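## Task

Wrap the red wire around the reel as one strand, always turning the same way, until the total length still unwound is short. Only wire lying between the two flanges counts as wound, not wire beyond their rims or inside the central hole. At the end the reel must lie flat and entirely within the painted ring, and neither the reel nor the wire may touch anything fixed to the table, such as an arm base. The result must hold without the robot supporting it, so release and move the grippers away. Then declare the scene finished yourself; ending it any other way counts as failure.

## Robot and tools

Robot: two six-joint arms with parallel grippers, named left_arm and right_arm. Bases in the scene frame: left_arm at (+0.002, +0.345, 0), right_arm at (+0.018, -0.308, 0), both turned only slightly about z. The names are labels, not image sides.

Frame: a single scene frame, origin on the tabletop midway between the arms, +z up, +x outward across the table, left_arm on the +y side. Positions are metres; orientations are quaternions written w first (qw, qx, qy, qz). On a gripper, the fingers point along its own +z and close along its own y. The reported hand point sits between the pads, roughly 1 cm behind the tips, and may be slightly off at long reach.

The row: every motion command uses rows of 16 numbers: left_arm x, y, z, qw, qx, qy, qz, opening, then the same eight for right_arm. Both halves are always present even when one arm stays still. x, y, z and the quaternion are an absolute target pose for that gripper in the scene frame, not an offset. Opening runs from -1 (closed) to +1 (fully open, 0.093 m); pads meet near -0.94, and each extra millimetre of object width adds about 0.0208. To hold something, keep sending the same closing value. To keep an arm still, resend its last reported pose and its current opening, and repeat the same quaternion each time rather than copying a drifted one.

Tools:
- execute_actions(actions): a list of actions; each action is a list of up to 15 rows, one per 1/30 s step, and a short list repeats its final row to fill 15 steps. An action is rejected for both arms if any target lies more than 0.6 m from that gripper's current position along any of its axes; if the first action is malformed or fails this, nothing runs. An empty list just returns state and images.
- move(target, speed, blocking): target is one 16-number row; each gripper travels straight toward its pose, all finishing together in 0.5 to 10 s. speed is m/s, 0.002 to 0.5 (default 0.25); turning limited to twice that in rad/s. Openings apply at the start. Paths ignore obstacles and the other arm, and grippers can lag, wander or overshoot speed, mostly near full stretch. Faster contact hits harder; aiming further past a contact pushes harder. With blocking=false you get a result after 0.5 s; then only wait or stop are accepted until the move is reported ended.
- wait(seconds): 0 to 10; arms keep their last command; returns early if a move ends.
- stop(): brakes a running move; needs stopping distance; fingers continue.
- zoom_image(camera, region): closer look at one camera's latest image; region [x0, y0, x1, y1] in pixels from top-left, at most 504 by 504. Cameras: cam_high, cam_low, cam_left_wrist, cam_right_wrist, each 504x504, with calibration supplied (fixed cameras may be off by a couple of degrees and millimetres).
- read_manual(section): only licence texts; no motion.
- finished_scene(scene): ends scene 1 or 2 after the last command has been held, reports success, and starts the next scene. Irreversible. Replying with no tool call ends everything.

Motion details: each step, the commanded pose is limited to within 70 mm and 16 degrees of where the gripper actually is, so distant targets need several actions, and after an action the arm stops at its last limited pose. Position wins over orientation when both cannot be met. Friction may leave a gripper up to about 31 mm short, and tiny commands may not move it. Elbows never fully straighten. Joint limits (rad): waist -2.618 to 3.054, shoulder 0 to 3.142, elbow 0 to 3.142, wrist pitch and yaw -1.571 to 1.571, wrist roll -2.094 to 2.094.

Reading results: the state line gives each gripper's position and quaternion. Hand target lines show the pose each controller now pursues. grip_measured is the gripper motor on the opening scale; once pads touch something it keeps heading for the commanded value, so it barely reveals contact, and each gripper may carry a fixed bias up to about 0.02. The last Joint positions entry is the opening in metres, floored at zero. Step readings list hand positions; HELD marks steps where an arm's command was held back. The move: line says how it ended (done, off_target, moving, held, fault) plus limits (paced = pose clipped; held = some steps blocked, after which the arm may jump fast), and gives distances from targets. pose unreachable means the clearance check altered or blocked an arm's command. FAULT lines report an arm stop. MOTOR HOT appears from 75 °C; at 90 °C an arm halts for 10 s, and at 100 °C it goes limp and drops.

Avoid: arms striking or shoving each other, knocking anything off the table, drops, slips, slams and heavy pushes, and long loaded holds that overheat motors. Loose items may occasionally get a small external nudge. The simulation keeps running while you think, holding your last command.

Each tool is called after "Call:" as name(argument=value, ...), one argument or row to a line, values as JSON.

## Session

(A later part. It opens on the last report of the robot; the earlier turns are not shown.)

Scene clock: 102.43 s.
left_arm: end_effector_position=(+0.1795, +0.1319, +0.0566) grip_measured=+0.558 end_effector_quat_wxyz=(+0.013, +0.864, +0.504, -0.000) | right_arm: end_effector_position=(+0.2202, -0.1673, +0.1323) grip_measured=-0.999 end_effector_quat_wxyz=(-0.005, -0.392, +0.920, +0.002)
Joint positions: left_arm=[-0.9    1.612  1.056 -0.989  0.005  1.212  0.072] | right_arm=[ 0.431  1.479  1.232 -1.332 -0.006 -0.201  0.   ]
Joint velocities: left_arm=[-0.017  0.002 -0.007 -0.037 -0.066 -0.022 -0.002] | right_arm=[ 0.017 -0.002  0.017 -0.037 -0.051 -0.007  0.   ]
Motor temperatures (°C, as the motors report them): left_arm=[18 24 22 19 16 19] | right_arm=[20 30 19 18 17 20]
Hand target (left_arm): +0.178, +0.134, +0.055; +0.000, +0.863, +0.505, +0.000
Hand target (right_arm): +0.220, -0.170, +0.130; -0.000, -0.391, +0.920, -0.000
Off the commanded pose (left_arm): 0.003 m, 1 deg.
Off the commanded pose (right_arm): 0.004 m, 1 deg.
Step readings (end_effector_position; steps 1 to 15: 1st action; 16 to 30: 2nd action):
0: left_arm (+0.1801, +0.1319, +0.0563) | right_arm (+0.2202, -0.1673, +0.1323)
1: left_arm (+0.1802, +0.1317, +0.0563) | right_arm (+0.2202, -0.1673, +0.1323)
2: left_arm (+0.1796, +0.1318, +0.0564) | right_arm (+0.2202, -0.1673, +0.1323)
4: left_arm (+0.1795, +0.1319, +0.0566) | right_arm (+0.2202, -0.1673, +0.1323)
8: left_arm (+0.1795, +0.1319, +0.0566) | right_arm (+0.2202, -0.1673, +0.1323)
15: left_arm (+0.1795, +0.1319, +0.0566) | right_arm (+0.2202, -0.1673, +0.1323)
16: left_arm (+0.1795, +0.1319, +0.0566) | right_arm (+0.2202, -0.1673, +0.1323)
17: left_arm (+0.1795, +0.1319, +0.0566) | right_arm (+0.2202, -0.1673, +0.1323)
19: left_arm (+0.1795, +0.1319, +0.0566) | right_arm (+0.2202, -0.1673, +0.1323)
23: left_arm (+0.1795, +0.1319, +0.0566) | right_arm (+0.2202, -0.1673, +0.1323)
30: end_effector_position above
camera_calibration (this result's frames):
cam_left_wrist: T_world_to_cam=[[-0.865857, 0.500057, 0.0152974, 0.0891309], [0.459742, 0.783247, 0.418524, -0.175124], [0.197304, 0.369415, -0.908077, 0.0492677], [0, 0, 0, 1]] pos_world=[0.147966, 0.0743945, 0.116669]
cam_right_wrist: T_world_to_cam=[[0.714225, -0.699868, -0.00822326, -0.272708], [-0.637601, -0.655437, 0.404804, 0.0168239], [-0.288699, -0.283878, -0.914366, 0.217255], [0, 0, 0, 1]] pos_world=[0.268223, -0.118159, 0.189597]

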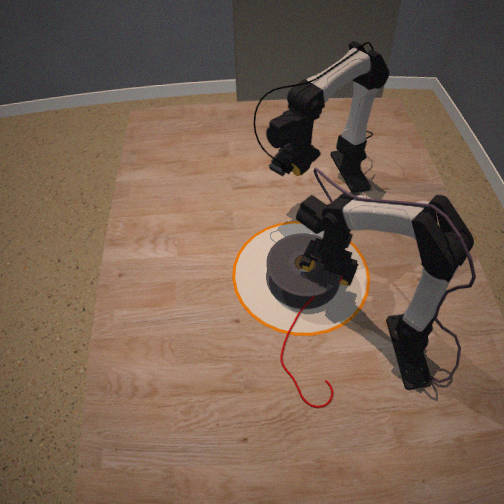

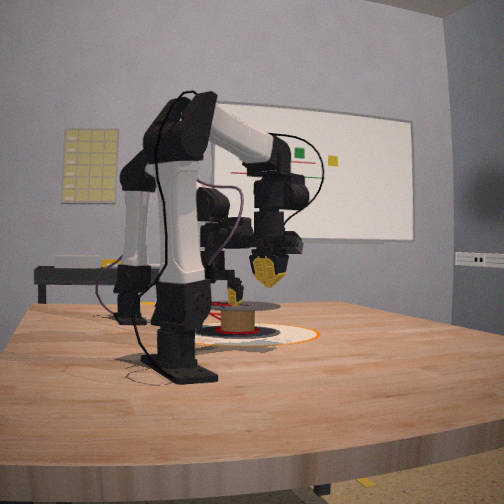

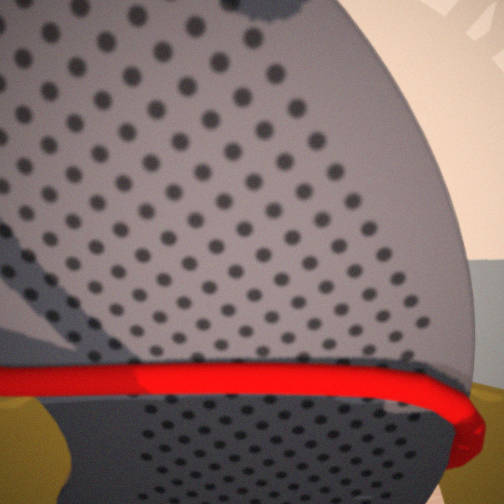

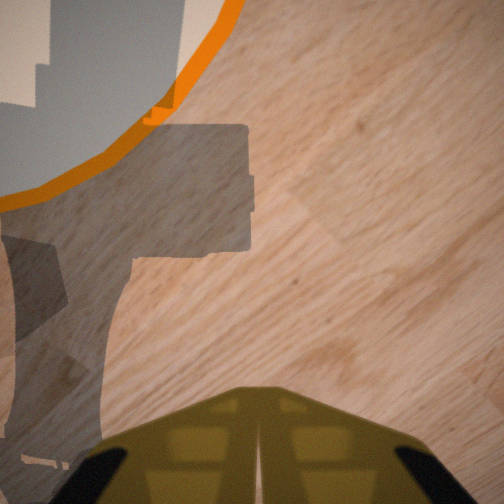

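Call:
move(
  target=[0.1816, 0.0647, 0.057, 0.0, 0.4733, 0.8809, 0.0, 0.45, 0.17, -0.24, 0.13, 0.0, -0.391, 0.921, 0.0, -1],
  speed=0.2,
)

Scene clock: 107.67 s.
left_arm: end_effector_position=(+0.1825, +0.0651, +0.0589) grip_measured=+0.559 end_effector_quat_wxyz=(+0.009, +0.475, +0.880, -0.009) | right_arm: end_effector_position=(+0.1774, -0.2339, +0.1343) grip_measured=-0.999 end_effector_quat_wxyz=(+0.010, -0.393, +0.919, +0.003)
Joint positions: left_arm=[-1.022  1.816  1.302 -1.033  0.007 -0.004  0.072] | right_arm=[ 0.257  1.178  1.014 -1.387 -0.006 -0.378  0.   ]
Joint velocities: left_arm=[-0.007  0.012 -0.002  0.037  0.022 -0.066  0.   ] | right_arm=[-0.002 -0.012 -0.012 -0.007 -0.051 -0.066  0.   ]
Motor temperatures (°C, as the motors report them): left_arm=[18 24 22 19 16 19] | right_arm=[20 29 19 18 17 20]
Hand target (left_arm): +0.181, +0.065, +0.058; -0.000, +0.473, +0.881, +0.000
Hand target (right_arm): +0.170, -0.239, +0.131; +0.000, -0.391, +0.920, +0.003
Off the commanded pose (left_arm): 0.002 m, 1 deg.
Off the commanded pose (right_arm): 0.011 m, 1 deg.
move: off_target (right_arm)
camera_calibration (this result's frames):
cam_left_wrist: T_world_to_cam=[[-0.841012, -0.539206, 0.044227, 0.186579], [-0.477042, 0.777643, 0.409514, 0.0467787], [-0.255205, 0.323308, -0.911231, 0.161269], [0, 0, 0, 1]] pos_world=[0.220387, 0.0120881, 0.119545]
cam_right_wrist: T_world_to_cam=[[0.71593, -0.698172, 0.000817747, -0.289839], [-0.646209, -0.6622, 0.379349, -0.0515858], [-0.264309, -0.272115, -0.925253, 0.187631], [0, 0, 0, 1]] pos_world=[0.223762, -0.18546, 0.193412]

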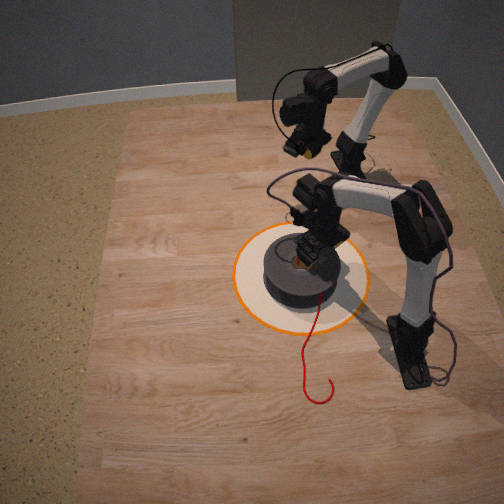

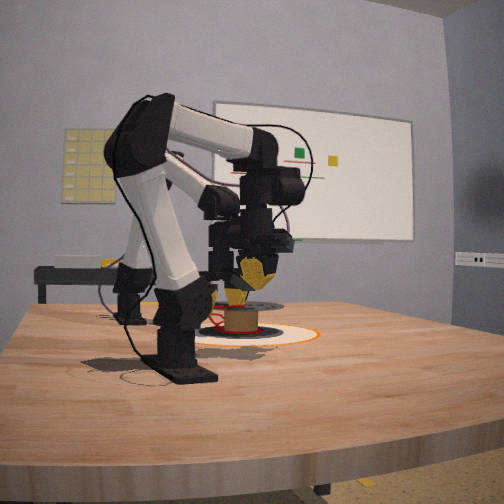

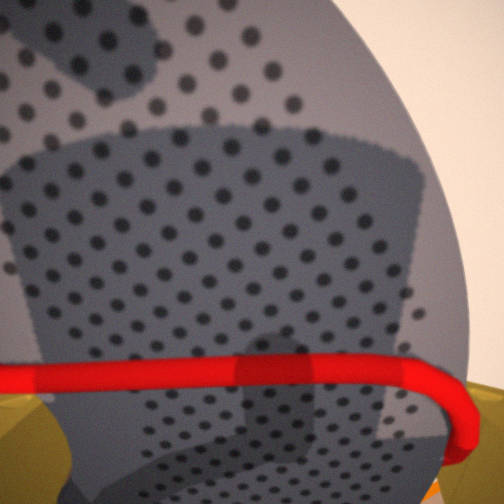

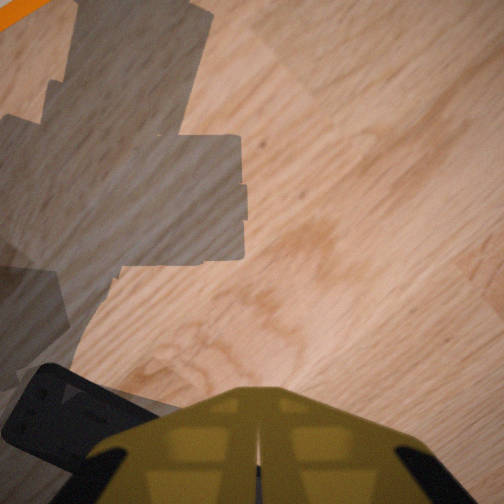

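Call:
move(
  target=[0.2422, 0.0364, 0.057, 0.0, -0.0567, 0.9984, 0.0, 0.45, 0.17, -0.24, 0.13, 0.0, -0.391, 0.921, 0.0, -1],
  speed=0.3,
)

Call:
move(
  target=[0.2951, 0.0781, 0.057, 0.0, -0.5736, 0.8192, 0.0, 0.45, 0.17, -0.24, 0.13, 0.0, -0.391, 0.921, 0.0, -1],
  speed=0.3,
)

Scene clock: 110.47 s.
left_arm: end_effector_position=(+0.2404, +0.0303, +0.0611) grip_measured=+0.560 end_effector_quat_wxyz=(+0.006, -0.047, +0.999, -0.016) | right_arm: end_effector_position=(+0.1773, -0.2339, +0.1343) grip_measured=-0.999 end_effector_quat_wxyz=(+0.010, -0.393, +0.919, +0.003)
Joint positions: left_arm=[-0.947  2.035  1.611 -1.114  0.007 -1.014  0.072] | right_arm=[ 0.257  1.178  1.014 -1.387 -0.006 -0.378  0.   ]
Joint velocities: left_arm=[ 0.002  0.012 -0.007  0.007 -0.022 -0.037 -0.   ] | right_arm=[ 0.007 -0.002  0.017 -0.022 -0.007 -0.022  0.   ]
Motor temperatures (°C, as the motors report them): left_arm=[18 24 22 18 16 19] | right_arm=[20 28 19 18 17 20]
Hand target (left_arm): +0.242, +0.035, +0.058; +0.000, -0.057, +0.998, -0.001
Hand target (right_arm): +0.170, -0.240, +0.130; -0.000, -0.391, +0.921, +0.000
Off the commanded pose (left_arm): 0.008 m, 2 deg.
Off the commanded pose (right_arm): 0.010 m, 1 deg.
move: done
camera_calibration (this result's frames):
cam_left_wrist: T_world_to_cam=[[0.0842259, -0.994033, 0.0693178, 0.00622017], [-0.906509, -0.0475566, 0.419499, 0.228105], [-0.413699, -0.0981699, -0.905106, 0.23977], [0, 0, 0, 1]] pos_world=[0.305448, 0.0405691, 0.120896]
cam_right_wrist: T_world_to_cam=[[0.716196, -0.697899, 0.000688524, -0.289772], [-0.645826, -0.662384, 0.379679, -0.05182], [-0.264521, -0.272369, -0.925118, 0.187557], [0, 0, 0, 1]] pos_world=[0.223679, -0.185471, 0.193386]

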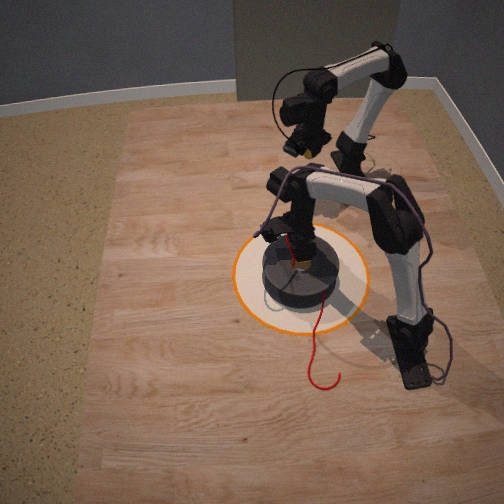

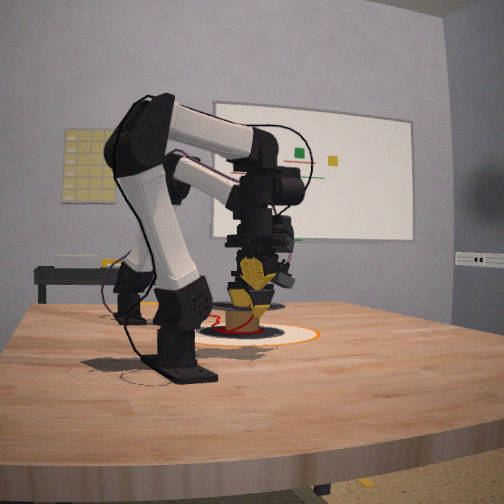

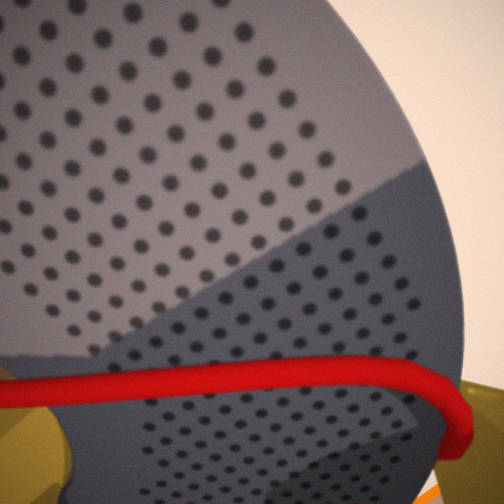

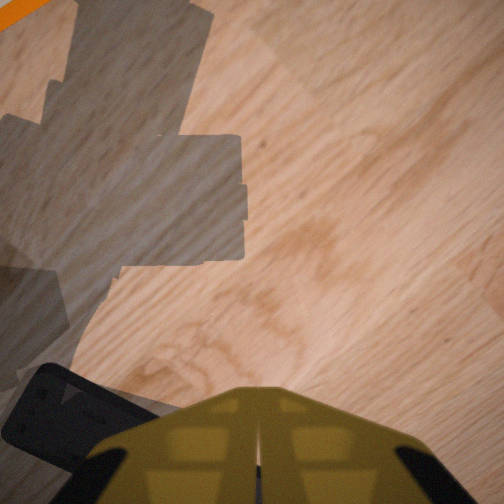

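Scene clock: 112.93 s.
left_arm: end_effector_position=(+0.2950, +0.0735, +0.0611) grip_measured=+0.561 end_effector_quat_wxyz=(+0.002, -0.566, +0.825, -0.015) | right_arm: end_effector_position=(+0.1773, -0.2339, +0.1343) grip_measured=-0.999 end_effector_quat_wxyz=(+0.010, -0.393, +0.919, +0.003)
Joint positions: left_arm=[-0.774  2.057  1.644 -1.128  0.002 -1.949  0.072] | right_arm=[ 0.257  1.178  1.014 -1.387 -0.006 -0.378  0.   ]
Joint velocities: left_arm=[-0.002 -0.002 -0.017 -0.007 -0.007 -0.022  0.001] | right_arm=[-0.007  0.002  0.022 -0.037 -0.022 -0.007  0.   ]
Motor temperatures (°C, as the motors report them): left_arm=[18 24 22 18 16 19] | right_arm=[20 28 19 18 17 20]
Hand target (left_arm): +0.296, +0.077, +0.057; +0.000, -0.574, +0.819, -0.001
Hand target (right_arm): +0.170, -0.240, +0.130; -0.000, -0.391, +0.921, +0.000
Off the commanded pose (left_arm): 0.006 m, 2 deg.
Off the commanded pose (right_arm): 0.010 m, 1 deg.
move: done
camera_calibration (this result's frames):
cam_left_wrist: T_world_to_cam=[[0.927971, -0.367121, 0.0639672, -0.250056], [-0.356209, -0.823435, 0.441667, 0.172993], [-0.109472, -0.43264, -0.894896, 0.200805], [0, 0, 0, 1]] pos_world=[0.31565, 0.137524, 0.11929]
cam_right_wrist: T_world_to_cam=[[0.716196, -0.697899, 0.000688524, -0.289772], [-0.645826, -0.662384, 0.379679, -0.05182], [-0.264521, -0.272369, -0.925118, 0.187557], [0, 0, 0, 1]] pos_world=[0.223679, -0.185471, 0.193386]

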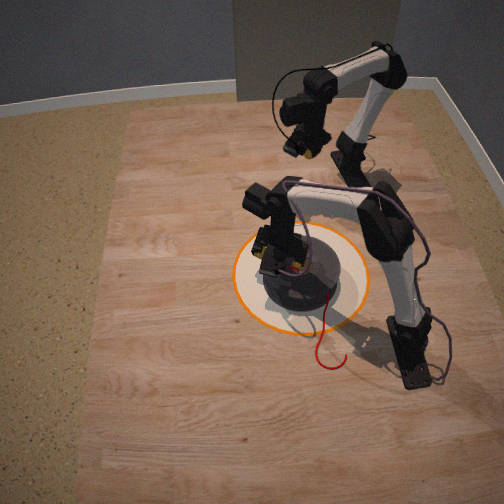

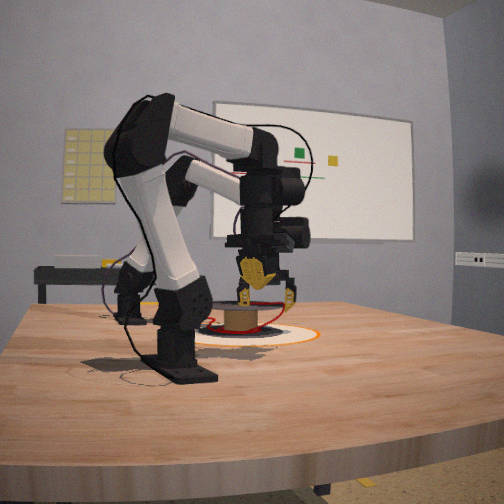

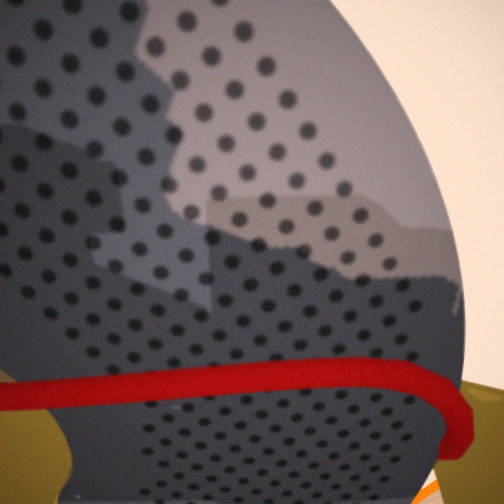

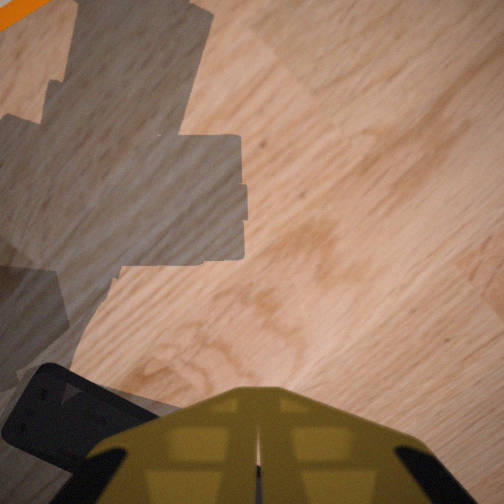

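Call:
execute_actions(
  actions=[
    [[0.295,0.0735,0.060,0,-0.5736,0.8192,0,1.0,0.17,-0.24,0.13,0,-0.391,0.921,0,-1]],
  ],
)

Call:
move(
  target=[0.295, 0.0735, 0.092, 0.0, -0.5736, 0.8192, 0.0, 1.0, 0.17, -0.24, 0.13, 0.0, -0.391, 0.921, 0.0, -1],
  speed=0.15,
)

Call:
move(
  target=[0.295, 0.0735, 0.092, 0.0, 0.1736, 0.9848, 0.0, 1.0, 0.17, -0.24, 0.13, 0.0, -0.391, 0.921, 0.0, -1],
  speed=0.5,
)

Call:
move(
  target=[0.295, 0.0735, 0.090, 0.0, 0.8192, 0.5736, 0.0, 1.0, 0.17, -0.24, 0.13, 0.0, -0.391, 0.921, 0.0, -1],
  speed=0.5,
)

Scene clock: 114.50 s.
left_arm: end_effector_position=(+0.2949, +0.0738, +0.0627) grip_measured=+0.991 end_effector_quat_wxyz=(+0.001, -0.572, +0.820, -0.009) | right_arm: end_effector_position=(+0.1773, -0.2339, +0.1343) grip_measured=-0.999 end_effector_quat_wxyz=(+0.010, -0.393, +0.919, +0.003)
Joint positions: left_arm=[-0.774  2.066  1.664 -1.151  0.001 -1.964  0.093] | right_arm=[ 0.257  1.178  1.014 -1.387 -0.006 -0.378  0.   ]
Joint velocities: left_arm=[-0.002  0.007 -0.007 -0.007 -0.022 -0.007  0.001] | right_arm=[ 0.012 -0.002 -0.012 -0.051 -0.007  0.022  0.   ]
Motor temperatures (°C, as the motors report them): left_arm=[18 24 23 18 16 19] | right_arm=[20 28 19 18 17 20]
Hand target (left_arm): +0.295, +0.073, +0.060; +0.000, -0.574, +0.819, -0.000
Hand target (right_arm): +0.170, -0.240, +0.130; -0.000, -0.391, +0.921, +0.000
Off the commanded pose (left_arm): 0.003 m, 1 deg.
Off the commanded pose (right_arm): 0.010 m, 1 deg.
Step readings (end_effector_position):
0: left_arm (+0.2950, +0.0735, +0.0611) | right_arm (+0.1773, -0.2339, +0.1343)
1: left_arm (+0.2952, +0.0735, +0.0615) | right_arm (+0.1773, -0.2339, +0.1343)
2: left_arm (+0.2953, +0.0734, +0.0619) | right_arm (+0.1773, -0.2339, +0.1343)
4: left_arm (+0.2960, +0.0727, +0.0623) | right_arm (+0.1773, -0.2339, +0.1343)
8: left_arm (+0.2956, +0.0731, +0.0628) | right_arm (+0.1773, -0.2339, +0.1343)
15: end_effector_position above
camera_calibration (this result's frames):
cam_left_wrist: T_world_to_cam=[[0.933806, -0.353742, 0.0536112, -0.25204], [-0.340408, -0.832304, 0.437485, 0.168788], [-0.110136, -0.426776, -0.897626, 0.202298], [0, 0, 0, 1]] pos_world=[0.315093, 0.137662, 0.121258]
cam_right_wrist: T_world_to_cam=[[0.716196, -0.697899, 0.000688524, -0.289772], [-0.645826, -0.662384, 0.379679, -0.05182], [-0.264521, -0.272369, -0.925118, 0.187557], [0, 0, 0, 1]] pos_world=[0.223679, -0.185471, 0.193386]

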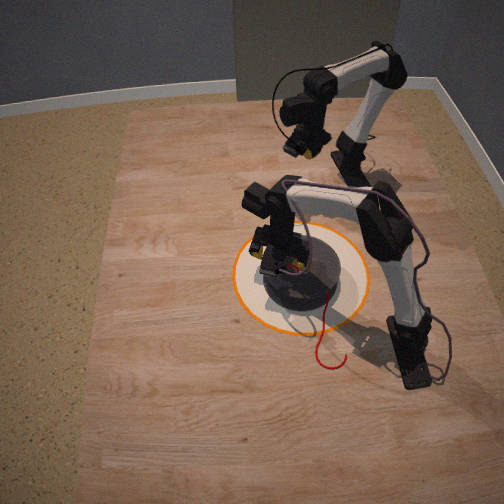

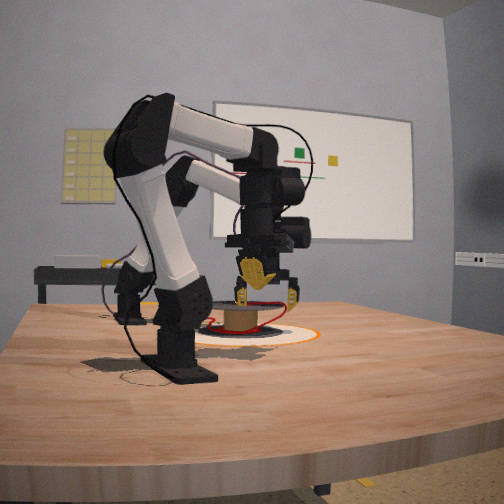

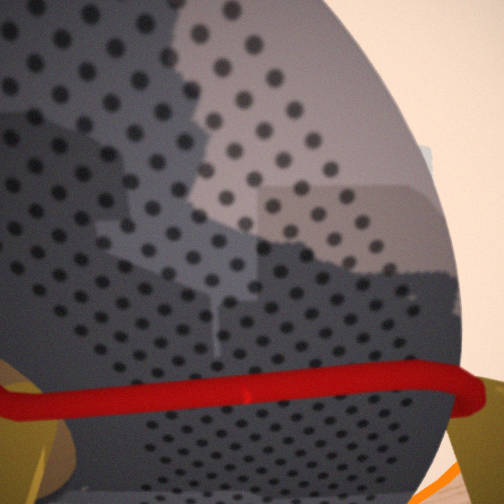

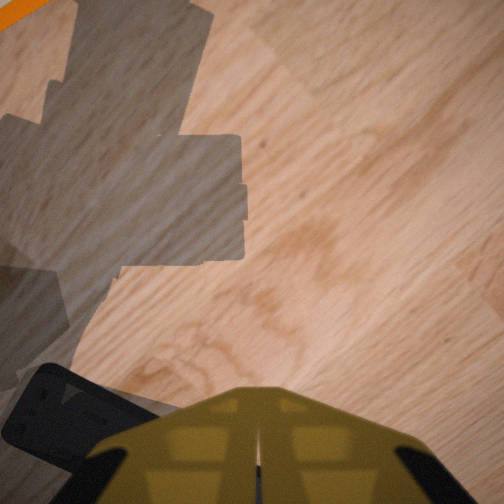

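Scene clock: 115.47 s.
left_arm: end_effector_position=(+0.2949, +0.0737, +0.0899) grip_measured=+0.991 end_effector_quat_wxyz=(+0.000, -0.572, +0.820, -0.003) | right_arm: end_effector_position=(+0.1773, -0.2339, +0.1343) grip_measured=-0.999 end_effector_quat_wxyz=(+0.010, -0.393, +0.919, +0.003)
Joint positions: left_arm=[-0.774  2.066  1.772 -1.271  0.001 -1.964  0.093] | right_arm=[ 0.257  1.178  1.014 -1.387 -0.006 -0.378  0.   ]
Joint velocities: left_arm=[-0.007  0.027 -0.017  0.022 -0.081  0.022  0.   ] | right_arm=[ 0.012  0.007  0.002 -0.022 -0.037  0.051  0.   ]
Motor temperatures (°C, as the motors report them): left_arm=[18 25 23 18 16 19] | right_arm=[20 27 19 18 17 20]
Hand target (left_arm): +0.295, +0.074, +0.092; +0.000, -0.574, +0.819, -0.000
Hand target (right_arm): +0.170, -0.240, +0.130; -0.000, -0.391, +0.921, +0.000
Off the commanded pose (left_arm): 0.002 m, 0 deg.
Off the commanded pose (right_arm): 0.010 m, 1 deg.
move: done
camera_calibration (this result's frames):
cam_left_wrist: T_world_to_cam=[[0.934359, -0.353771, 0.0426581, -0.252748], [-0.336305, -0.835929, 0.433731, 0.156251], [-0.117782, -0.419606, -0.900032, 0.228655], [0, 0, 0, 1]] pos_world=[0.315637, 0.137144, 0.148808]
cam_right_wrist: T_world_to_cam=[[0.716196, -0.697899, 0.000688524, -0.289772], [-0.645826, -0.662384, 0.379679, -0.05182], [-0.264521, -0.272369, -0.925118, 0.187557], [0, 0, 0, 1]] pos_world=[0.223679, -0.185471, 0.193386]

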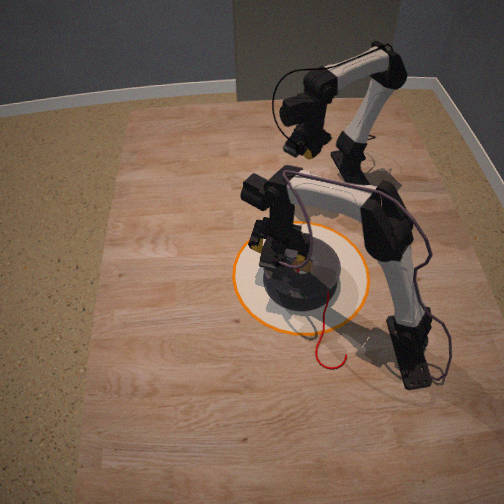

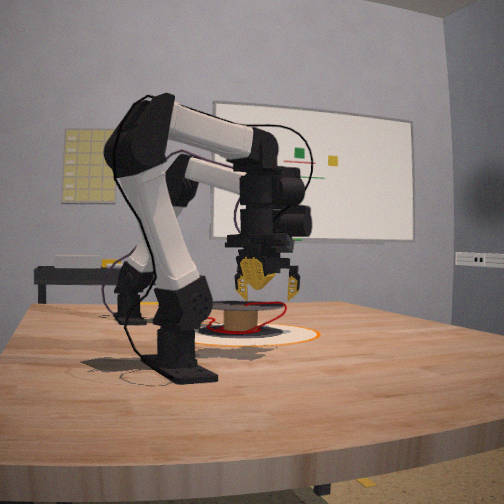

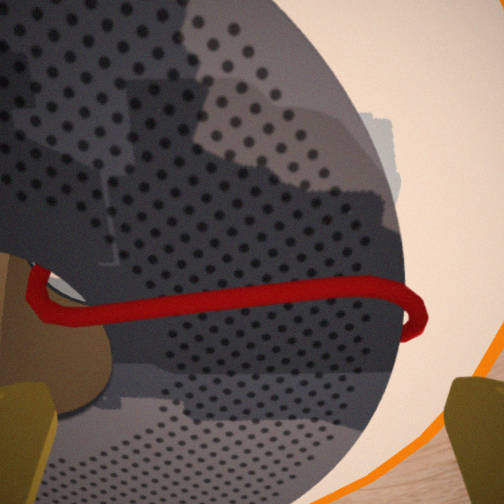

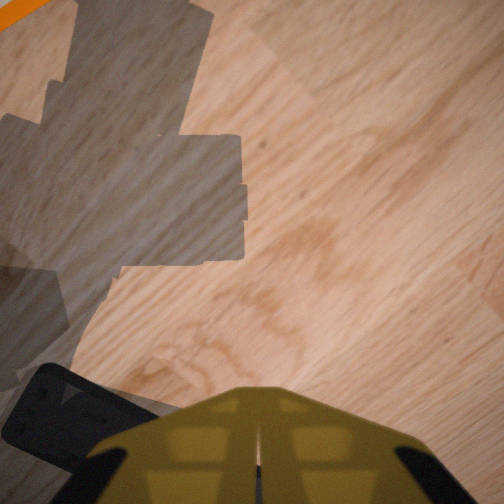

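Scene clock: 117.77 s.
left_arm: end_effector_position=(+0.2947, +0.0739, +0.0899) grip_measured=+0.991 end_effector_quat_wxyz=(+0.002, +0.169, +0.986, -0.002) | right_arm: end_effector_position=(+0.1773, -0.2339, +0.1343) grip_measured=-0.999 end_effector_quat_wxyz=(+0.010, -0.393, +0.919, +0.003)
Joint positions: left_arm=[-0.774  2.066  1.772 -1.272  0.001 -0.406  0.093] | right_arm=[ 0.257  1.178  1.014 -1.387 -0.006 -0.378  0.   ]
Joint velocities: left_arm=[-0.007 -0.012  0.007  0.007  0.037  0.051 -0.001] | right_arm=[-0.012 -0.017 -0.017  0.007 -0.022 -0.066  0.   ]
Motor temperatures (°C, as the motors report them): left_arm=[18 25 23 18 16 19] | right_arm=[20 27 19 18 17 20]
Hand target (left_arm): +0.295, +0.074, +0.092; +0.000, +0.173, +0.985, -0.000
Hand target (right_arm): +0.170, -0.240, +0.130; -0.000, -0.391, +0.921, +0.000
Off the commanded pose (left_arm): 0.002 m, 1 deg.
Off the commanded pose (right_arm): 0.010 m, 1 deg.
move: done
camera_calibration (this result's frames):
cam_left_wrist: T_world_to_cam=[[-0.341686, -0.938943, 0.0404623, 0.16708], [-0.843663, 0.325415, 0.42701, 0.22062], [-0.414105, 0.111767, -0.903341, 0.277057], [0, 0, 0, 1]] pos_world=[0.357949, 0.0541193, 0.14931]
cam_right_wrist: T_world_to_cam=[[0.716196, -0.697899, 0.000688524, -0.289772], [-0.645826, -0.662384, 0.379679, -0.05182], [-0.264521, -0.272369, -0.925118, 0.187557], [0, 0, 0, 1]] pos_world=[0.223679, -0.185471, 0.193386]

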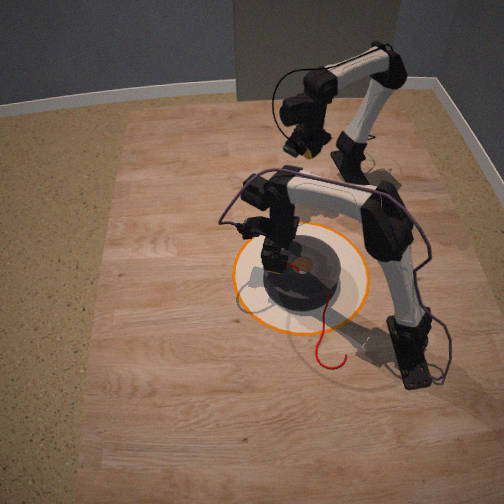

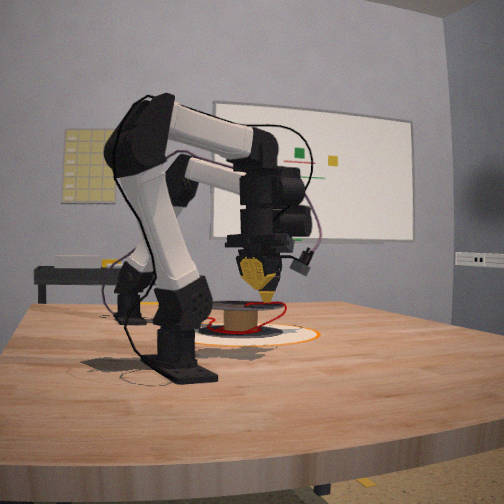

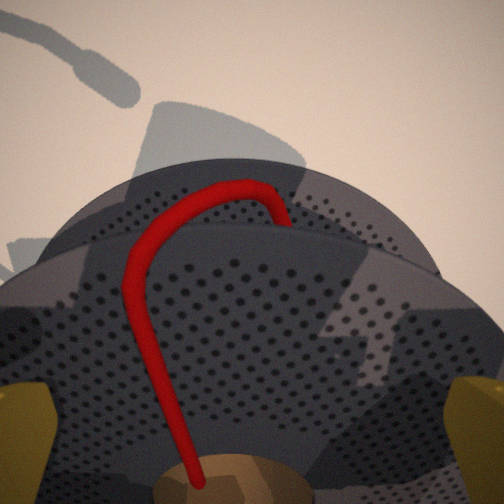

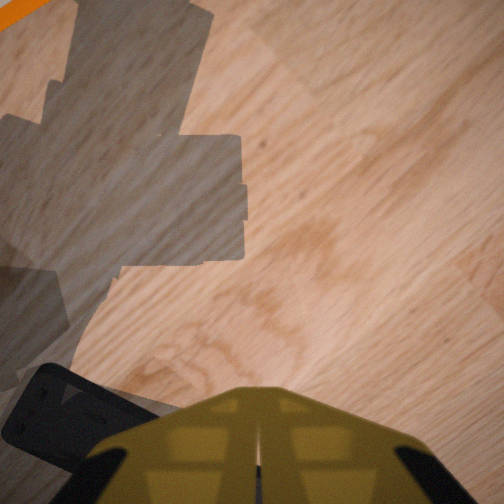

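Scene clock: 120.10 s.
left_arm: end_effector_position=(+0.2947, +0.0739, +0.0899) grip_measured=+0.991 end_effector_quat_wxyz=(+0.003, +0.817, +0.577, -0.000) | right_arm: end_effector_position=(+0.1773, -0.2339, +0.1343) grip_measured=-0.999 end_effector_quat_wxyz=(+0.010, -0.393, +0.919, +0.003)
Joint positions: left_arm=[-0.774  2.066  1.772 -1.272  0.001  1.165  0.093] | right_arm=[ 0.257  1.178  1.014 -1.387 -0.006 -0.378  0.   ]
Joint velocities: left_arm=[-0.017  0.017 -0.012 -0.066 -0.051  0.007  0.   ] | right_arm=[ 0.007 -0.017 -0.012 -0.022  0.007 -0.007  0.   ]
Motor temperatures (°C, as the motors report them): left_arm=[18 26 23 18 16 19] | right_arm=[20 27 19 18 17 20]
Hand target (left_arm): +0.295, +0.073, +0.090; +0.000, +0.819, +0.574, +0.000
Hand target (right_arm): +0.170, -0.240, +0.130; -0.000, -0.391, +0.921, +0.000
Off the commanded pose (left_arm): 0.001 m, 1 deg.
Off the commanded pose (right_arm): 0.010 m, 1 deg.
move: done
camera_calibration (this result's frames):
cam_left_wrist: T_world_to_cam=[[-0.938906, 0.342555, 0.0333482, 0.248997], [0.323128, 0.843981, 0.428118, -0.161726], [0.118509, 0.412738, -0.903107, 0.0977985], [0, 0, 0, 1]] pos_world=[0.274453, 0.0108337, 0.149257]
cam_right_wrist: T_world_to_cam=[[0.716196, -0.697899, 0.000688524, -0.289772], [-0.645826, -0.662384, 0.379679, -0.05182], [-0.264521, -0.272369, -0.925118, 0.187557], [0, 0, 0, 1]] pos_world=[0.223679, -0.185471, 0.193386]

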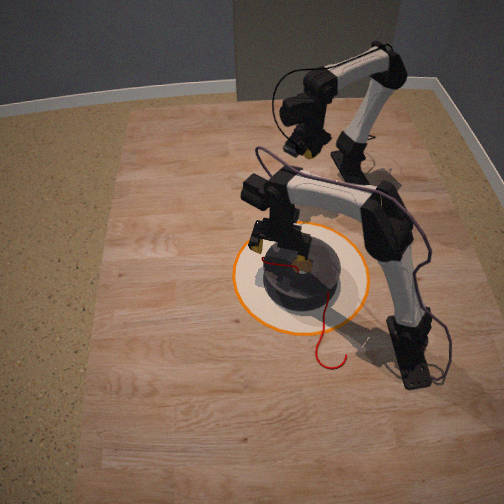

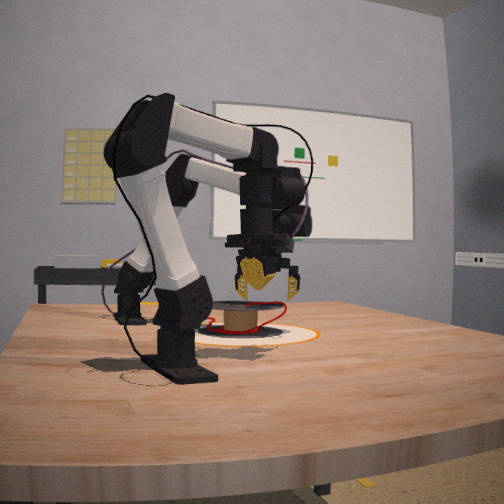

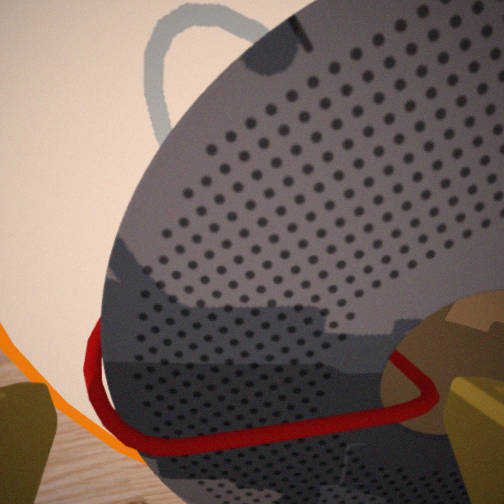

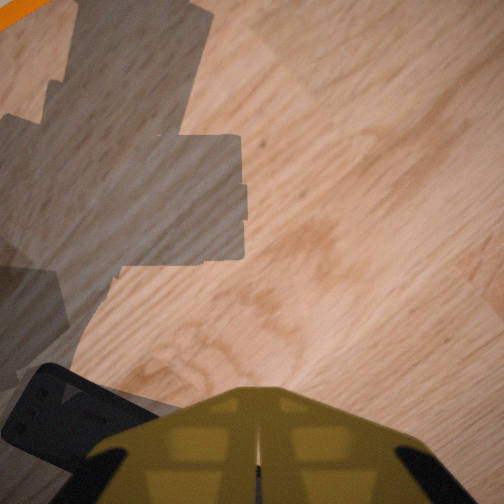

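Call:
move(
  target=[0.304, 0.085, 0.078, 0.0, 0.8192, 0.5736, 0.0, 1.0, 0.17, -0.24, 0.13, 0.0, -0.391, 0.921, 0.0, -1],
  speed=0.06,
)

Scene clock: 121.90 s.
left_arm: end_effector_position=(+0.3018, +0.0833, +0.0845) grip_measured=+0.991 end_effector_quat_wxyz=(+0.001, +0.819, +0.574, -0.000) | right_arm: end_effector_position=(+0.1773, -0.2339, +0.1343) grip_measured=-0.999 end_effector_quat_wxyz=(+0.010, -0.393, +0.919, +0.003)
Joint positions: left_arm=[-0.744  2.066  1.751 -1.253  0.001  1.202  0.093] | right_arm=[ 0.257  1.178  1.014 -1.387 -0.006 -0.378  0.   ]
Joint velocities: left_arm=[-0.007 -0.022 -0.012 -0.081  0.007  0.007 -0.   ] | right_arm=[-0.012 -0.007 -0.002  0.007 -0.022  0.022  0.   ]
Motor temperatures (°C, as the motors report them): left_arm=[18 26 23 18 16 19] | right_arm=[20 27 19 18 17 20]
Hand target (left_arm): +0.304, +0.085, +0.078; +0.000, +0.819, +0.573, +0.000
Hand target (right_arm): +0.170, -0.240, +0.130; -0.000, -0.391, +0.921, +0.000
Off the commanded pose (left_arm): 0.007 m, 0 deg.
Off the commanded pose (right_arm): 0.010 m, 1 deg.
move: done
camera_calibration (this result's frames):
cam_left_wrist: T_world_to_cam=[[-0.936334, 0.349286, 0.0357389, 0.251072], [0.330033, 0.84082, 0.42907, -0.17147], [0.119818, 0.413548, -0.902564, 0.0876424], [0, 0, 0, 1]] pos_world=[0.281177, 0.0202354, 0.143703]
cam_right_wrist: T_world_to_cam=[[0.716196, -0.697899, 0.000688524, -0.289772], [-0.645826, -0.662384, 0.379679, -0.05182], [-0.264521, -0.272369, -0.925118, 0.187557], [0, 0, 0, 1]] pos_world=[0.223679, -0.185471, 0.193386]

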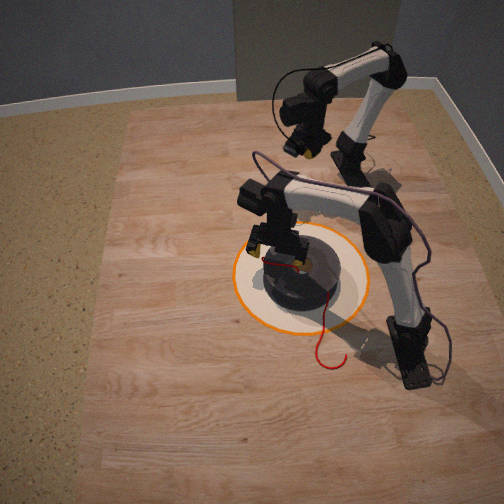

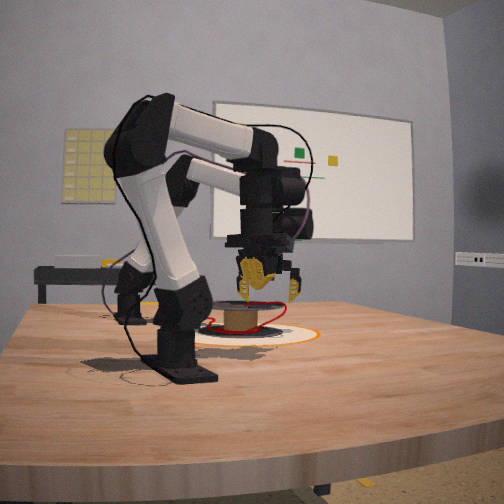

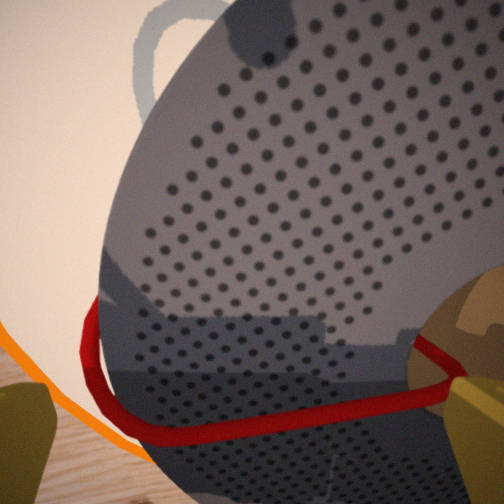

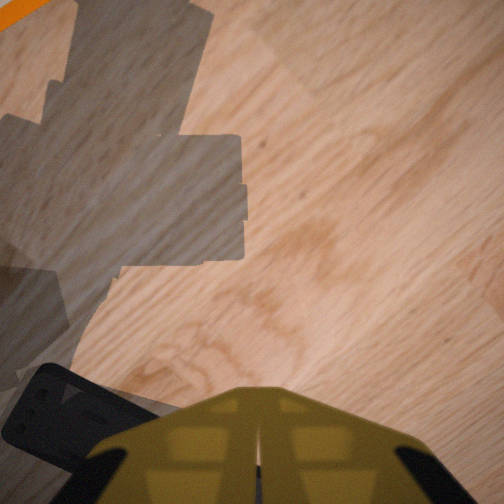

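Call:
move(
  target=[0.303, 0.084, 0.050, 0.0, 0.8192, 0.5736, 0.0, 1.0, 0.17, -0.24, 0.13, 0.0, -0.391, 0.921, 0.0, -1],
  speed=0.05,
)

Scene clock: 123.83 s.
left_arm: end_effector_position=(+0.2992, +0.0856, +0.0616) grip_measured=+0.991 end_effector_quat_wxyz=(-0.000, +0.819, +0.573, -0.001) | right_arm: end_effector_position=(+0.1773, -0.2339, +0.1343) grip_measured=-0.999 end_effector_quat_wxyz=(+0.010, -0.393, +0.919, +0.003)
Joint positions: left_arm=[-0.744  2.066  1.659 -1.165  0.001  1.204  0.093] | right_arm=[ 0.257  1.178  1.014 -1.387 -0.006 -0.378  0.   ]
Joint velocities: left_arm=[-0.007 -0.017  0.007 -0.037 -0.007  0.007  0.   ] | right_arm=[ 0.007 -0.012  0.022  0.081  0.022 -0.007  0.   ]
Motor temperatures (°C, as the motors report them): left_arm=[18 26 23 18 16 19] | right_arm=[20 26 19 18 17 20]
Hand target (left_arm): +0.303, +0.084, +0.050; -0.000, +0.819, +0.574, -0.000
Hand target (right_arm): +0.170, -0.240, +0.130; -0.000, -0.391, +0.921, +0.000
Off the commanded pose (left_arm): 0.012 m, 0 deg.
Off the commanded pose (right_arm): 0.010 m, 1 deg.
move: off_target (left_arm)
camera_calibration (this result's frames):
cam_left_wrist: T_world_to_cam=[[-0.935581, 0.350997, 0.0385917, 0.248059], [0.332622, 0.839327, 0.429992, -0.163446], [0.118535, 0.415129, -0.902007, 0.0666215], [0, 0, 0, 1]] pos_world=[0.278548, 0.0224603, 0.120801]
cam_right_wrist: T_world_to_cam=[[0.716196, -0.697899, 0.000688524, -0.289772], [-0.645826, -0.662384, 0.379679, -0.05182], [-0.264521, -0.272369, -0.925118, 0.187557], [0, 0, 0, 1]] pos_world=[0.223679, -0.185471, 0.193386]

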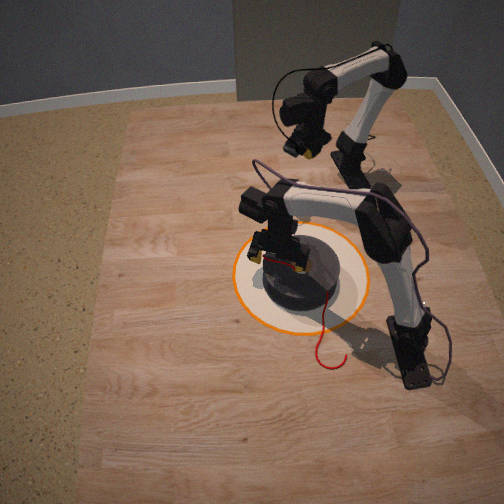

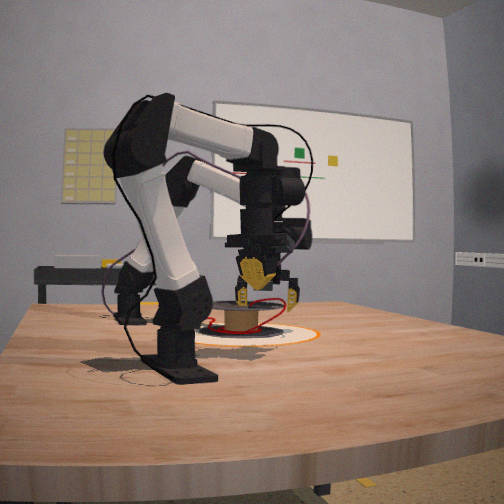

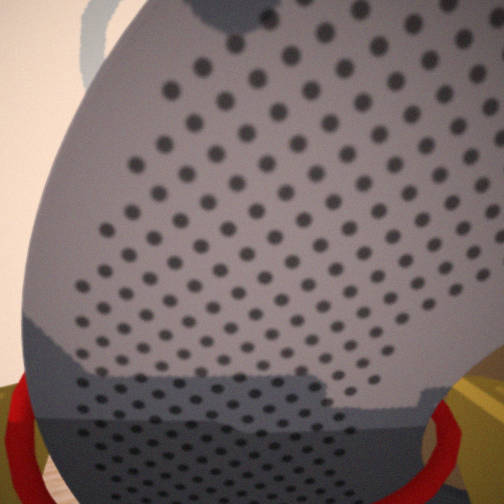

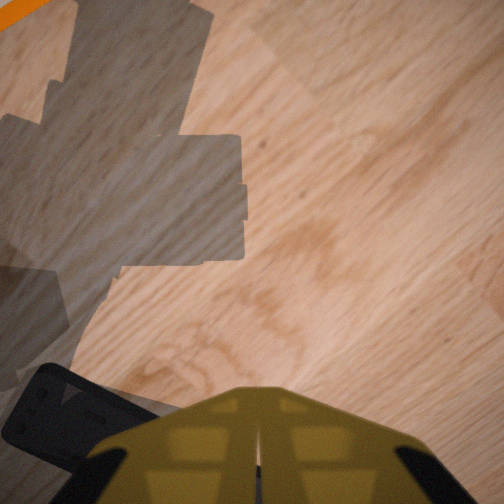

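Call:
execute_actions(
  actions=[
    [[0.301,0.085,0.052,0,0.8192,0.5736,0,1.0,0.17,-0.24,0.13,0,-0.391,0.921,0,-1]],
    [[0.301,0.085,0.056,0,0.8192,0.5736,0,0.45,0.17,-0.24,0.13,0,-0.391,0.921,0,-1]],
    [[0.301,0.085,0.058,0,0.8192,0.5736,0,0.45,0.17,-0.24,0.13,0,-0.391,0.921,0,-1]],
  ],
)

Scene clock: 125.93 s.
left_arm: end_effector_position=(+0.3000, +0.0846, +0.0617) grip_measured=+0.481 end_effector_quat_wxyz=(+0.003, +0.819, +0.573, -0.001) | right_arm: end_effector_position=(+0.1773, -0.2339, +0.1343) grip_measured=-0.999 end_effector_quat_wxyz=(+0.010, -0.393, +0.919, +0.003)
Joint positions: left_arm=[-0.744  2.066  1.659 -1.16   0.003  1.204  0.068] | right_arm=[ 0.257  1.178  1.014 -1.387 -0.006 -0.378  0.   ]
Joint velocities: left_arm=[ 0.002  0.002 -0.012 -0.022  0.037 -0.007  0.001] | right_arm=[-0.002 -0.002 -0.002  0.022  0.022 -0.022  0.   ]
Motor temperatures (°C, as the motors report them): left_arm=[18 26 23 19 16 19] | right_arm=[20 26 19 18 17 20]
Hand target (left_arm): +0.301, +0.085, +0.058; +0.000, +0.819, +0.574, +0.000
Hand target (right_arm): +0.170, -0.240, +0.130; -0.000, -0.391, +0.921, +0.000
Off the commanded pose (left_arm): 0.004 m, 0 deg.
Off the commanded pose (right_arm): 0.010 m, 1 deg.
Step readings (end_effector_position; steps 1 to 15: 1st action; 16 to 30: 2nd action; 31 to 45: 3rd action):
0: left_arm (+0.2994, +0.0854, +0.0616) | right_arm (+0.1773, -0.2339, +0.1343)
1: left_arm (+0.2994, +0.0854, +0.0616) | right_arm (+0.1773, -0.2339, +0.1343)
2: left_arm (+0.2994, +0.0854, +0.0616) | right_arm (+0.1773, -0.2339, +0.1343)
4: left_arm (+0.2994, +0.0854, +0.0616) | right_arm (+0.1773, -0.2339, +0.1343)
8: left_arm (+0.2994, +0.0854, +0.0616) | right_arm (+0.1773, -0.2339, +0.1343)
15: left_arm (+0.2994, +0.0854, +0.0616) | right_arm (+0.1773, -0.2339, +0.1343)
16: left_arm (+0.2994, +0.0855, +0.0616) | right_arm (+0.1773, -0.2339, +0.1343)
17: left_arm (+0.2995, +0.0847, +0.0617) | right_arm (+0.1773, -0.2339, +0.1343)
19: left_arm (+0.3000, +0.0846, +0.0617) | right_arm (+0.1773, -0.2339, +0.1343)
23: left_arm (+0.3000, +0.0846, +0.0617) | right_arm (+0.1773, -0.2339, +0.1343)
30: left_arm (+0.3000, +0.0846, +0.0617) | right_arm (+0.1773, -0.2339, +0.1343)
31: left_arm (+0.3000, +0.0846, +0.0617) | right_arm (+0.1773, -0.2339, +0.1343)
32: left_arm (+0.3000, +0.0846, +0.0617) | right_arm (+0.1773, -0.2339, +0.1343)
34: left_arm (+0.3000, +0.0846, +0.0617) | right_arm (+0.1773, -0.2339, +0.1343)
38: left_arm (+0.3000, +0.0846, +0.0617) | right_arm (+0.1773, -0.2339, +0.1343)
45: end_effector_position above
camera_calibration (this result's frames):
cam_left_wrist: T_world_to_cam=[[-0.935672, 0.351192, 0.034392, 0.249458], [0.331545, 0.841566, 0.426432, -0.162505], [0.120816, 0.410403, -0.903866, 0.0667836], [0, 0, 0, 1]] pos_world=[0.27922, 0.0217431, 0.121082]
cam_right_wrist: T_world_to_cam=[[0.716196, -0.697899, 0.000688524, -0.289772], [-0.645826, -0.662384, 0.379679, -0.05182], [-0.264521, -0.272369, -0.925118, 0.187557], [0, 0, 0, 1]] pos_world=[0.223679, -0.185471, 0.193386]

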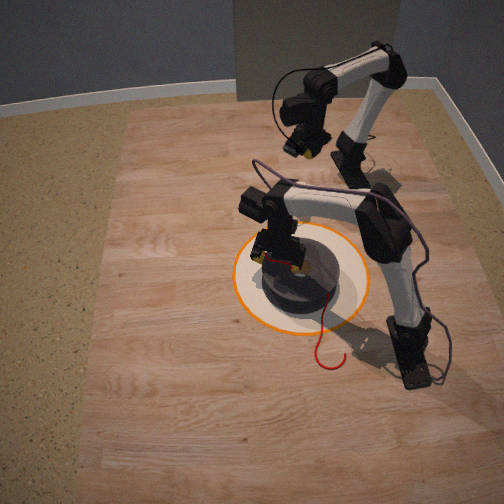

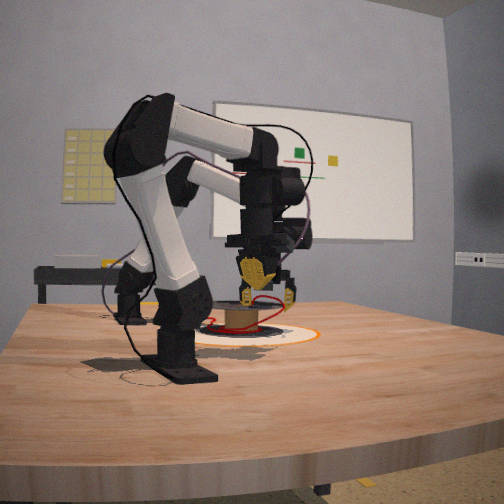

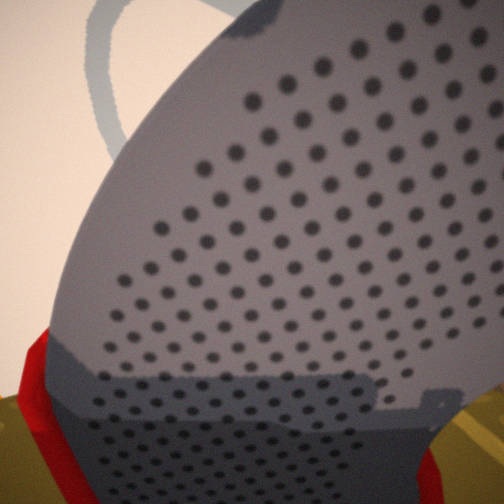

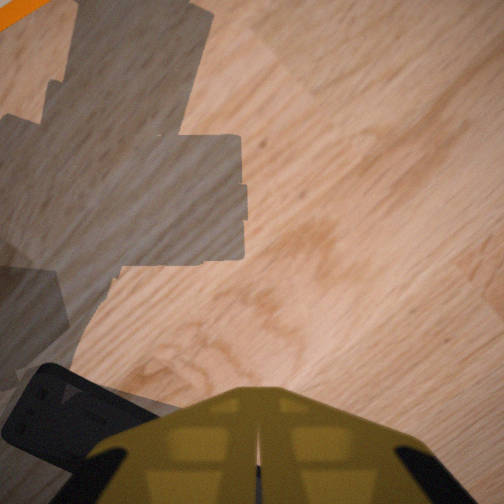

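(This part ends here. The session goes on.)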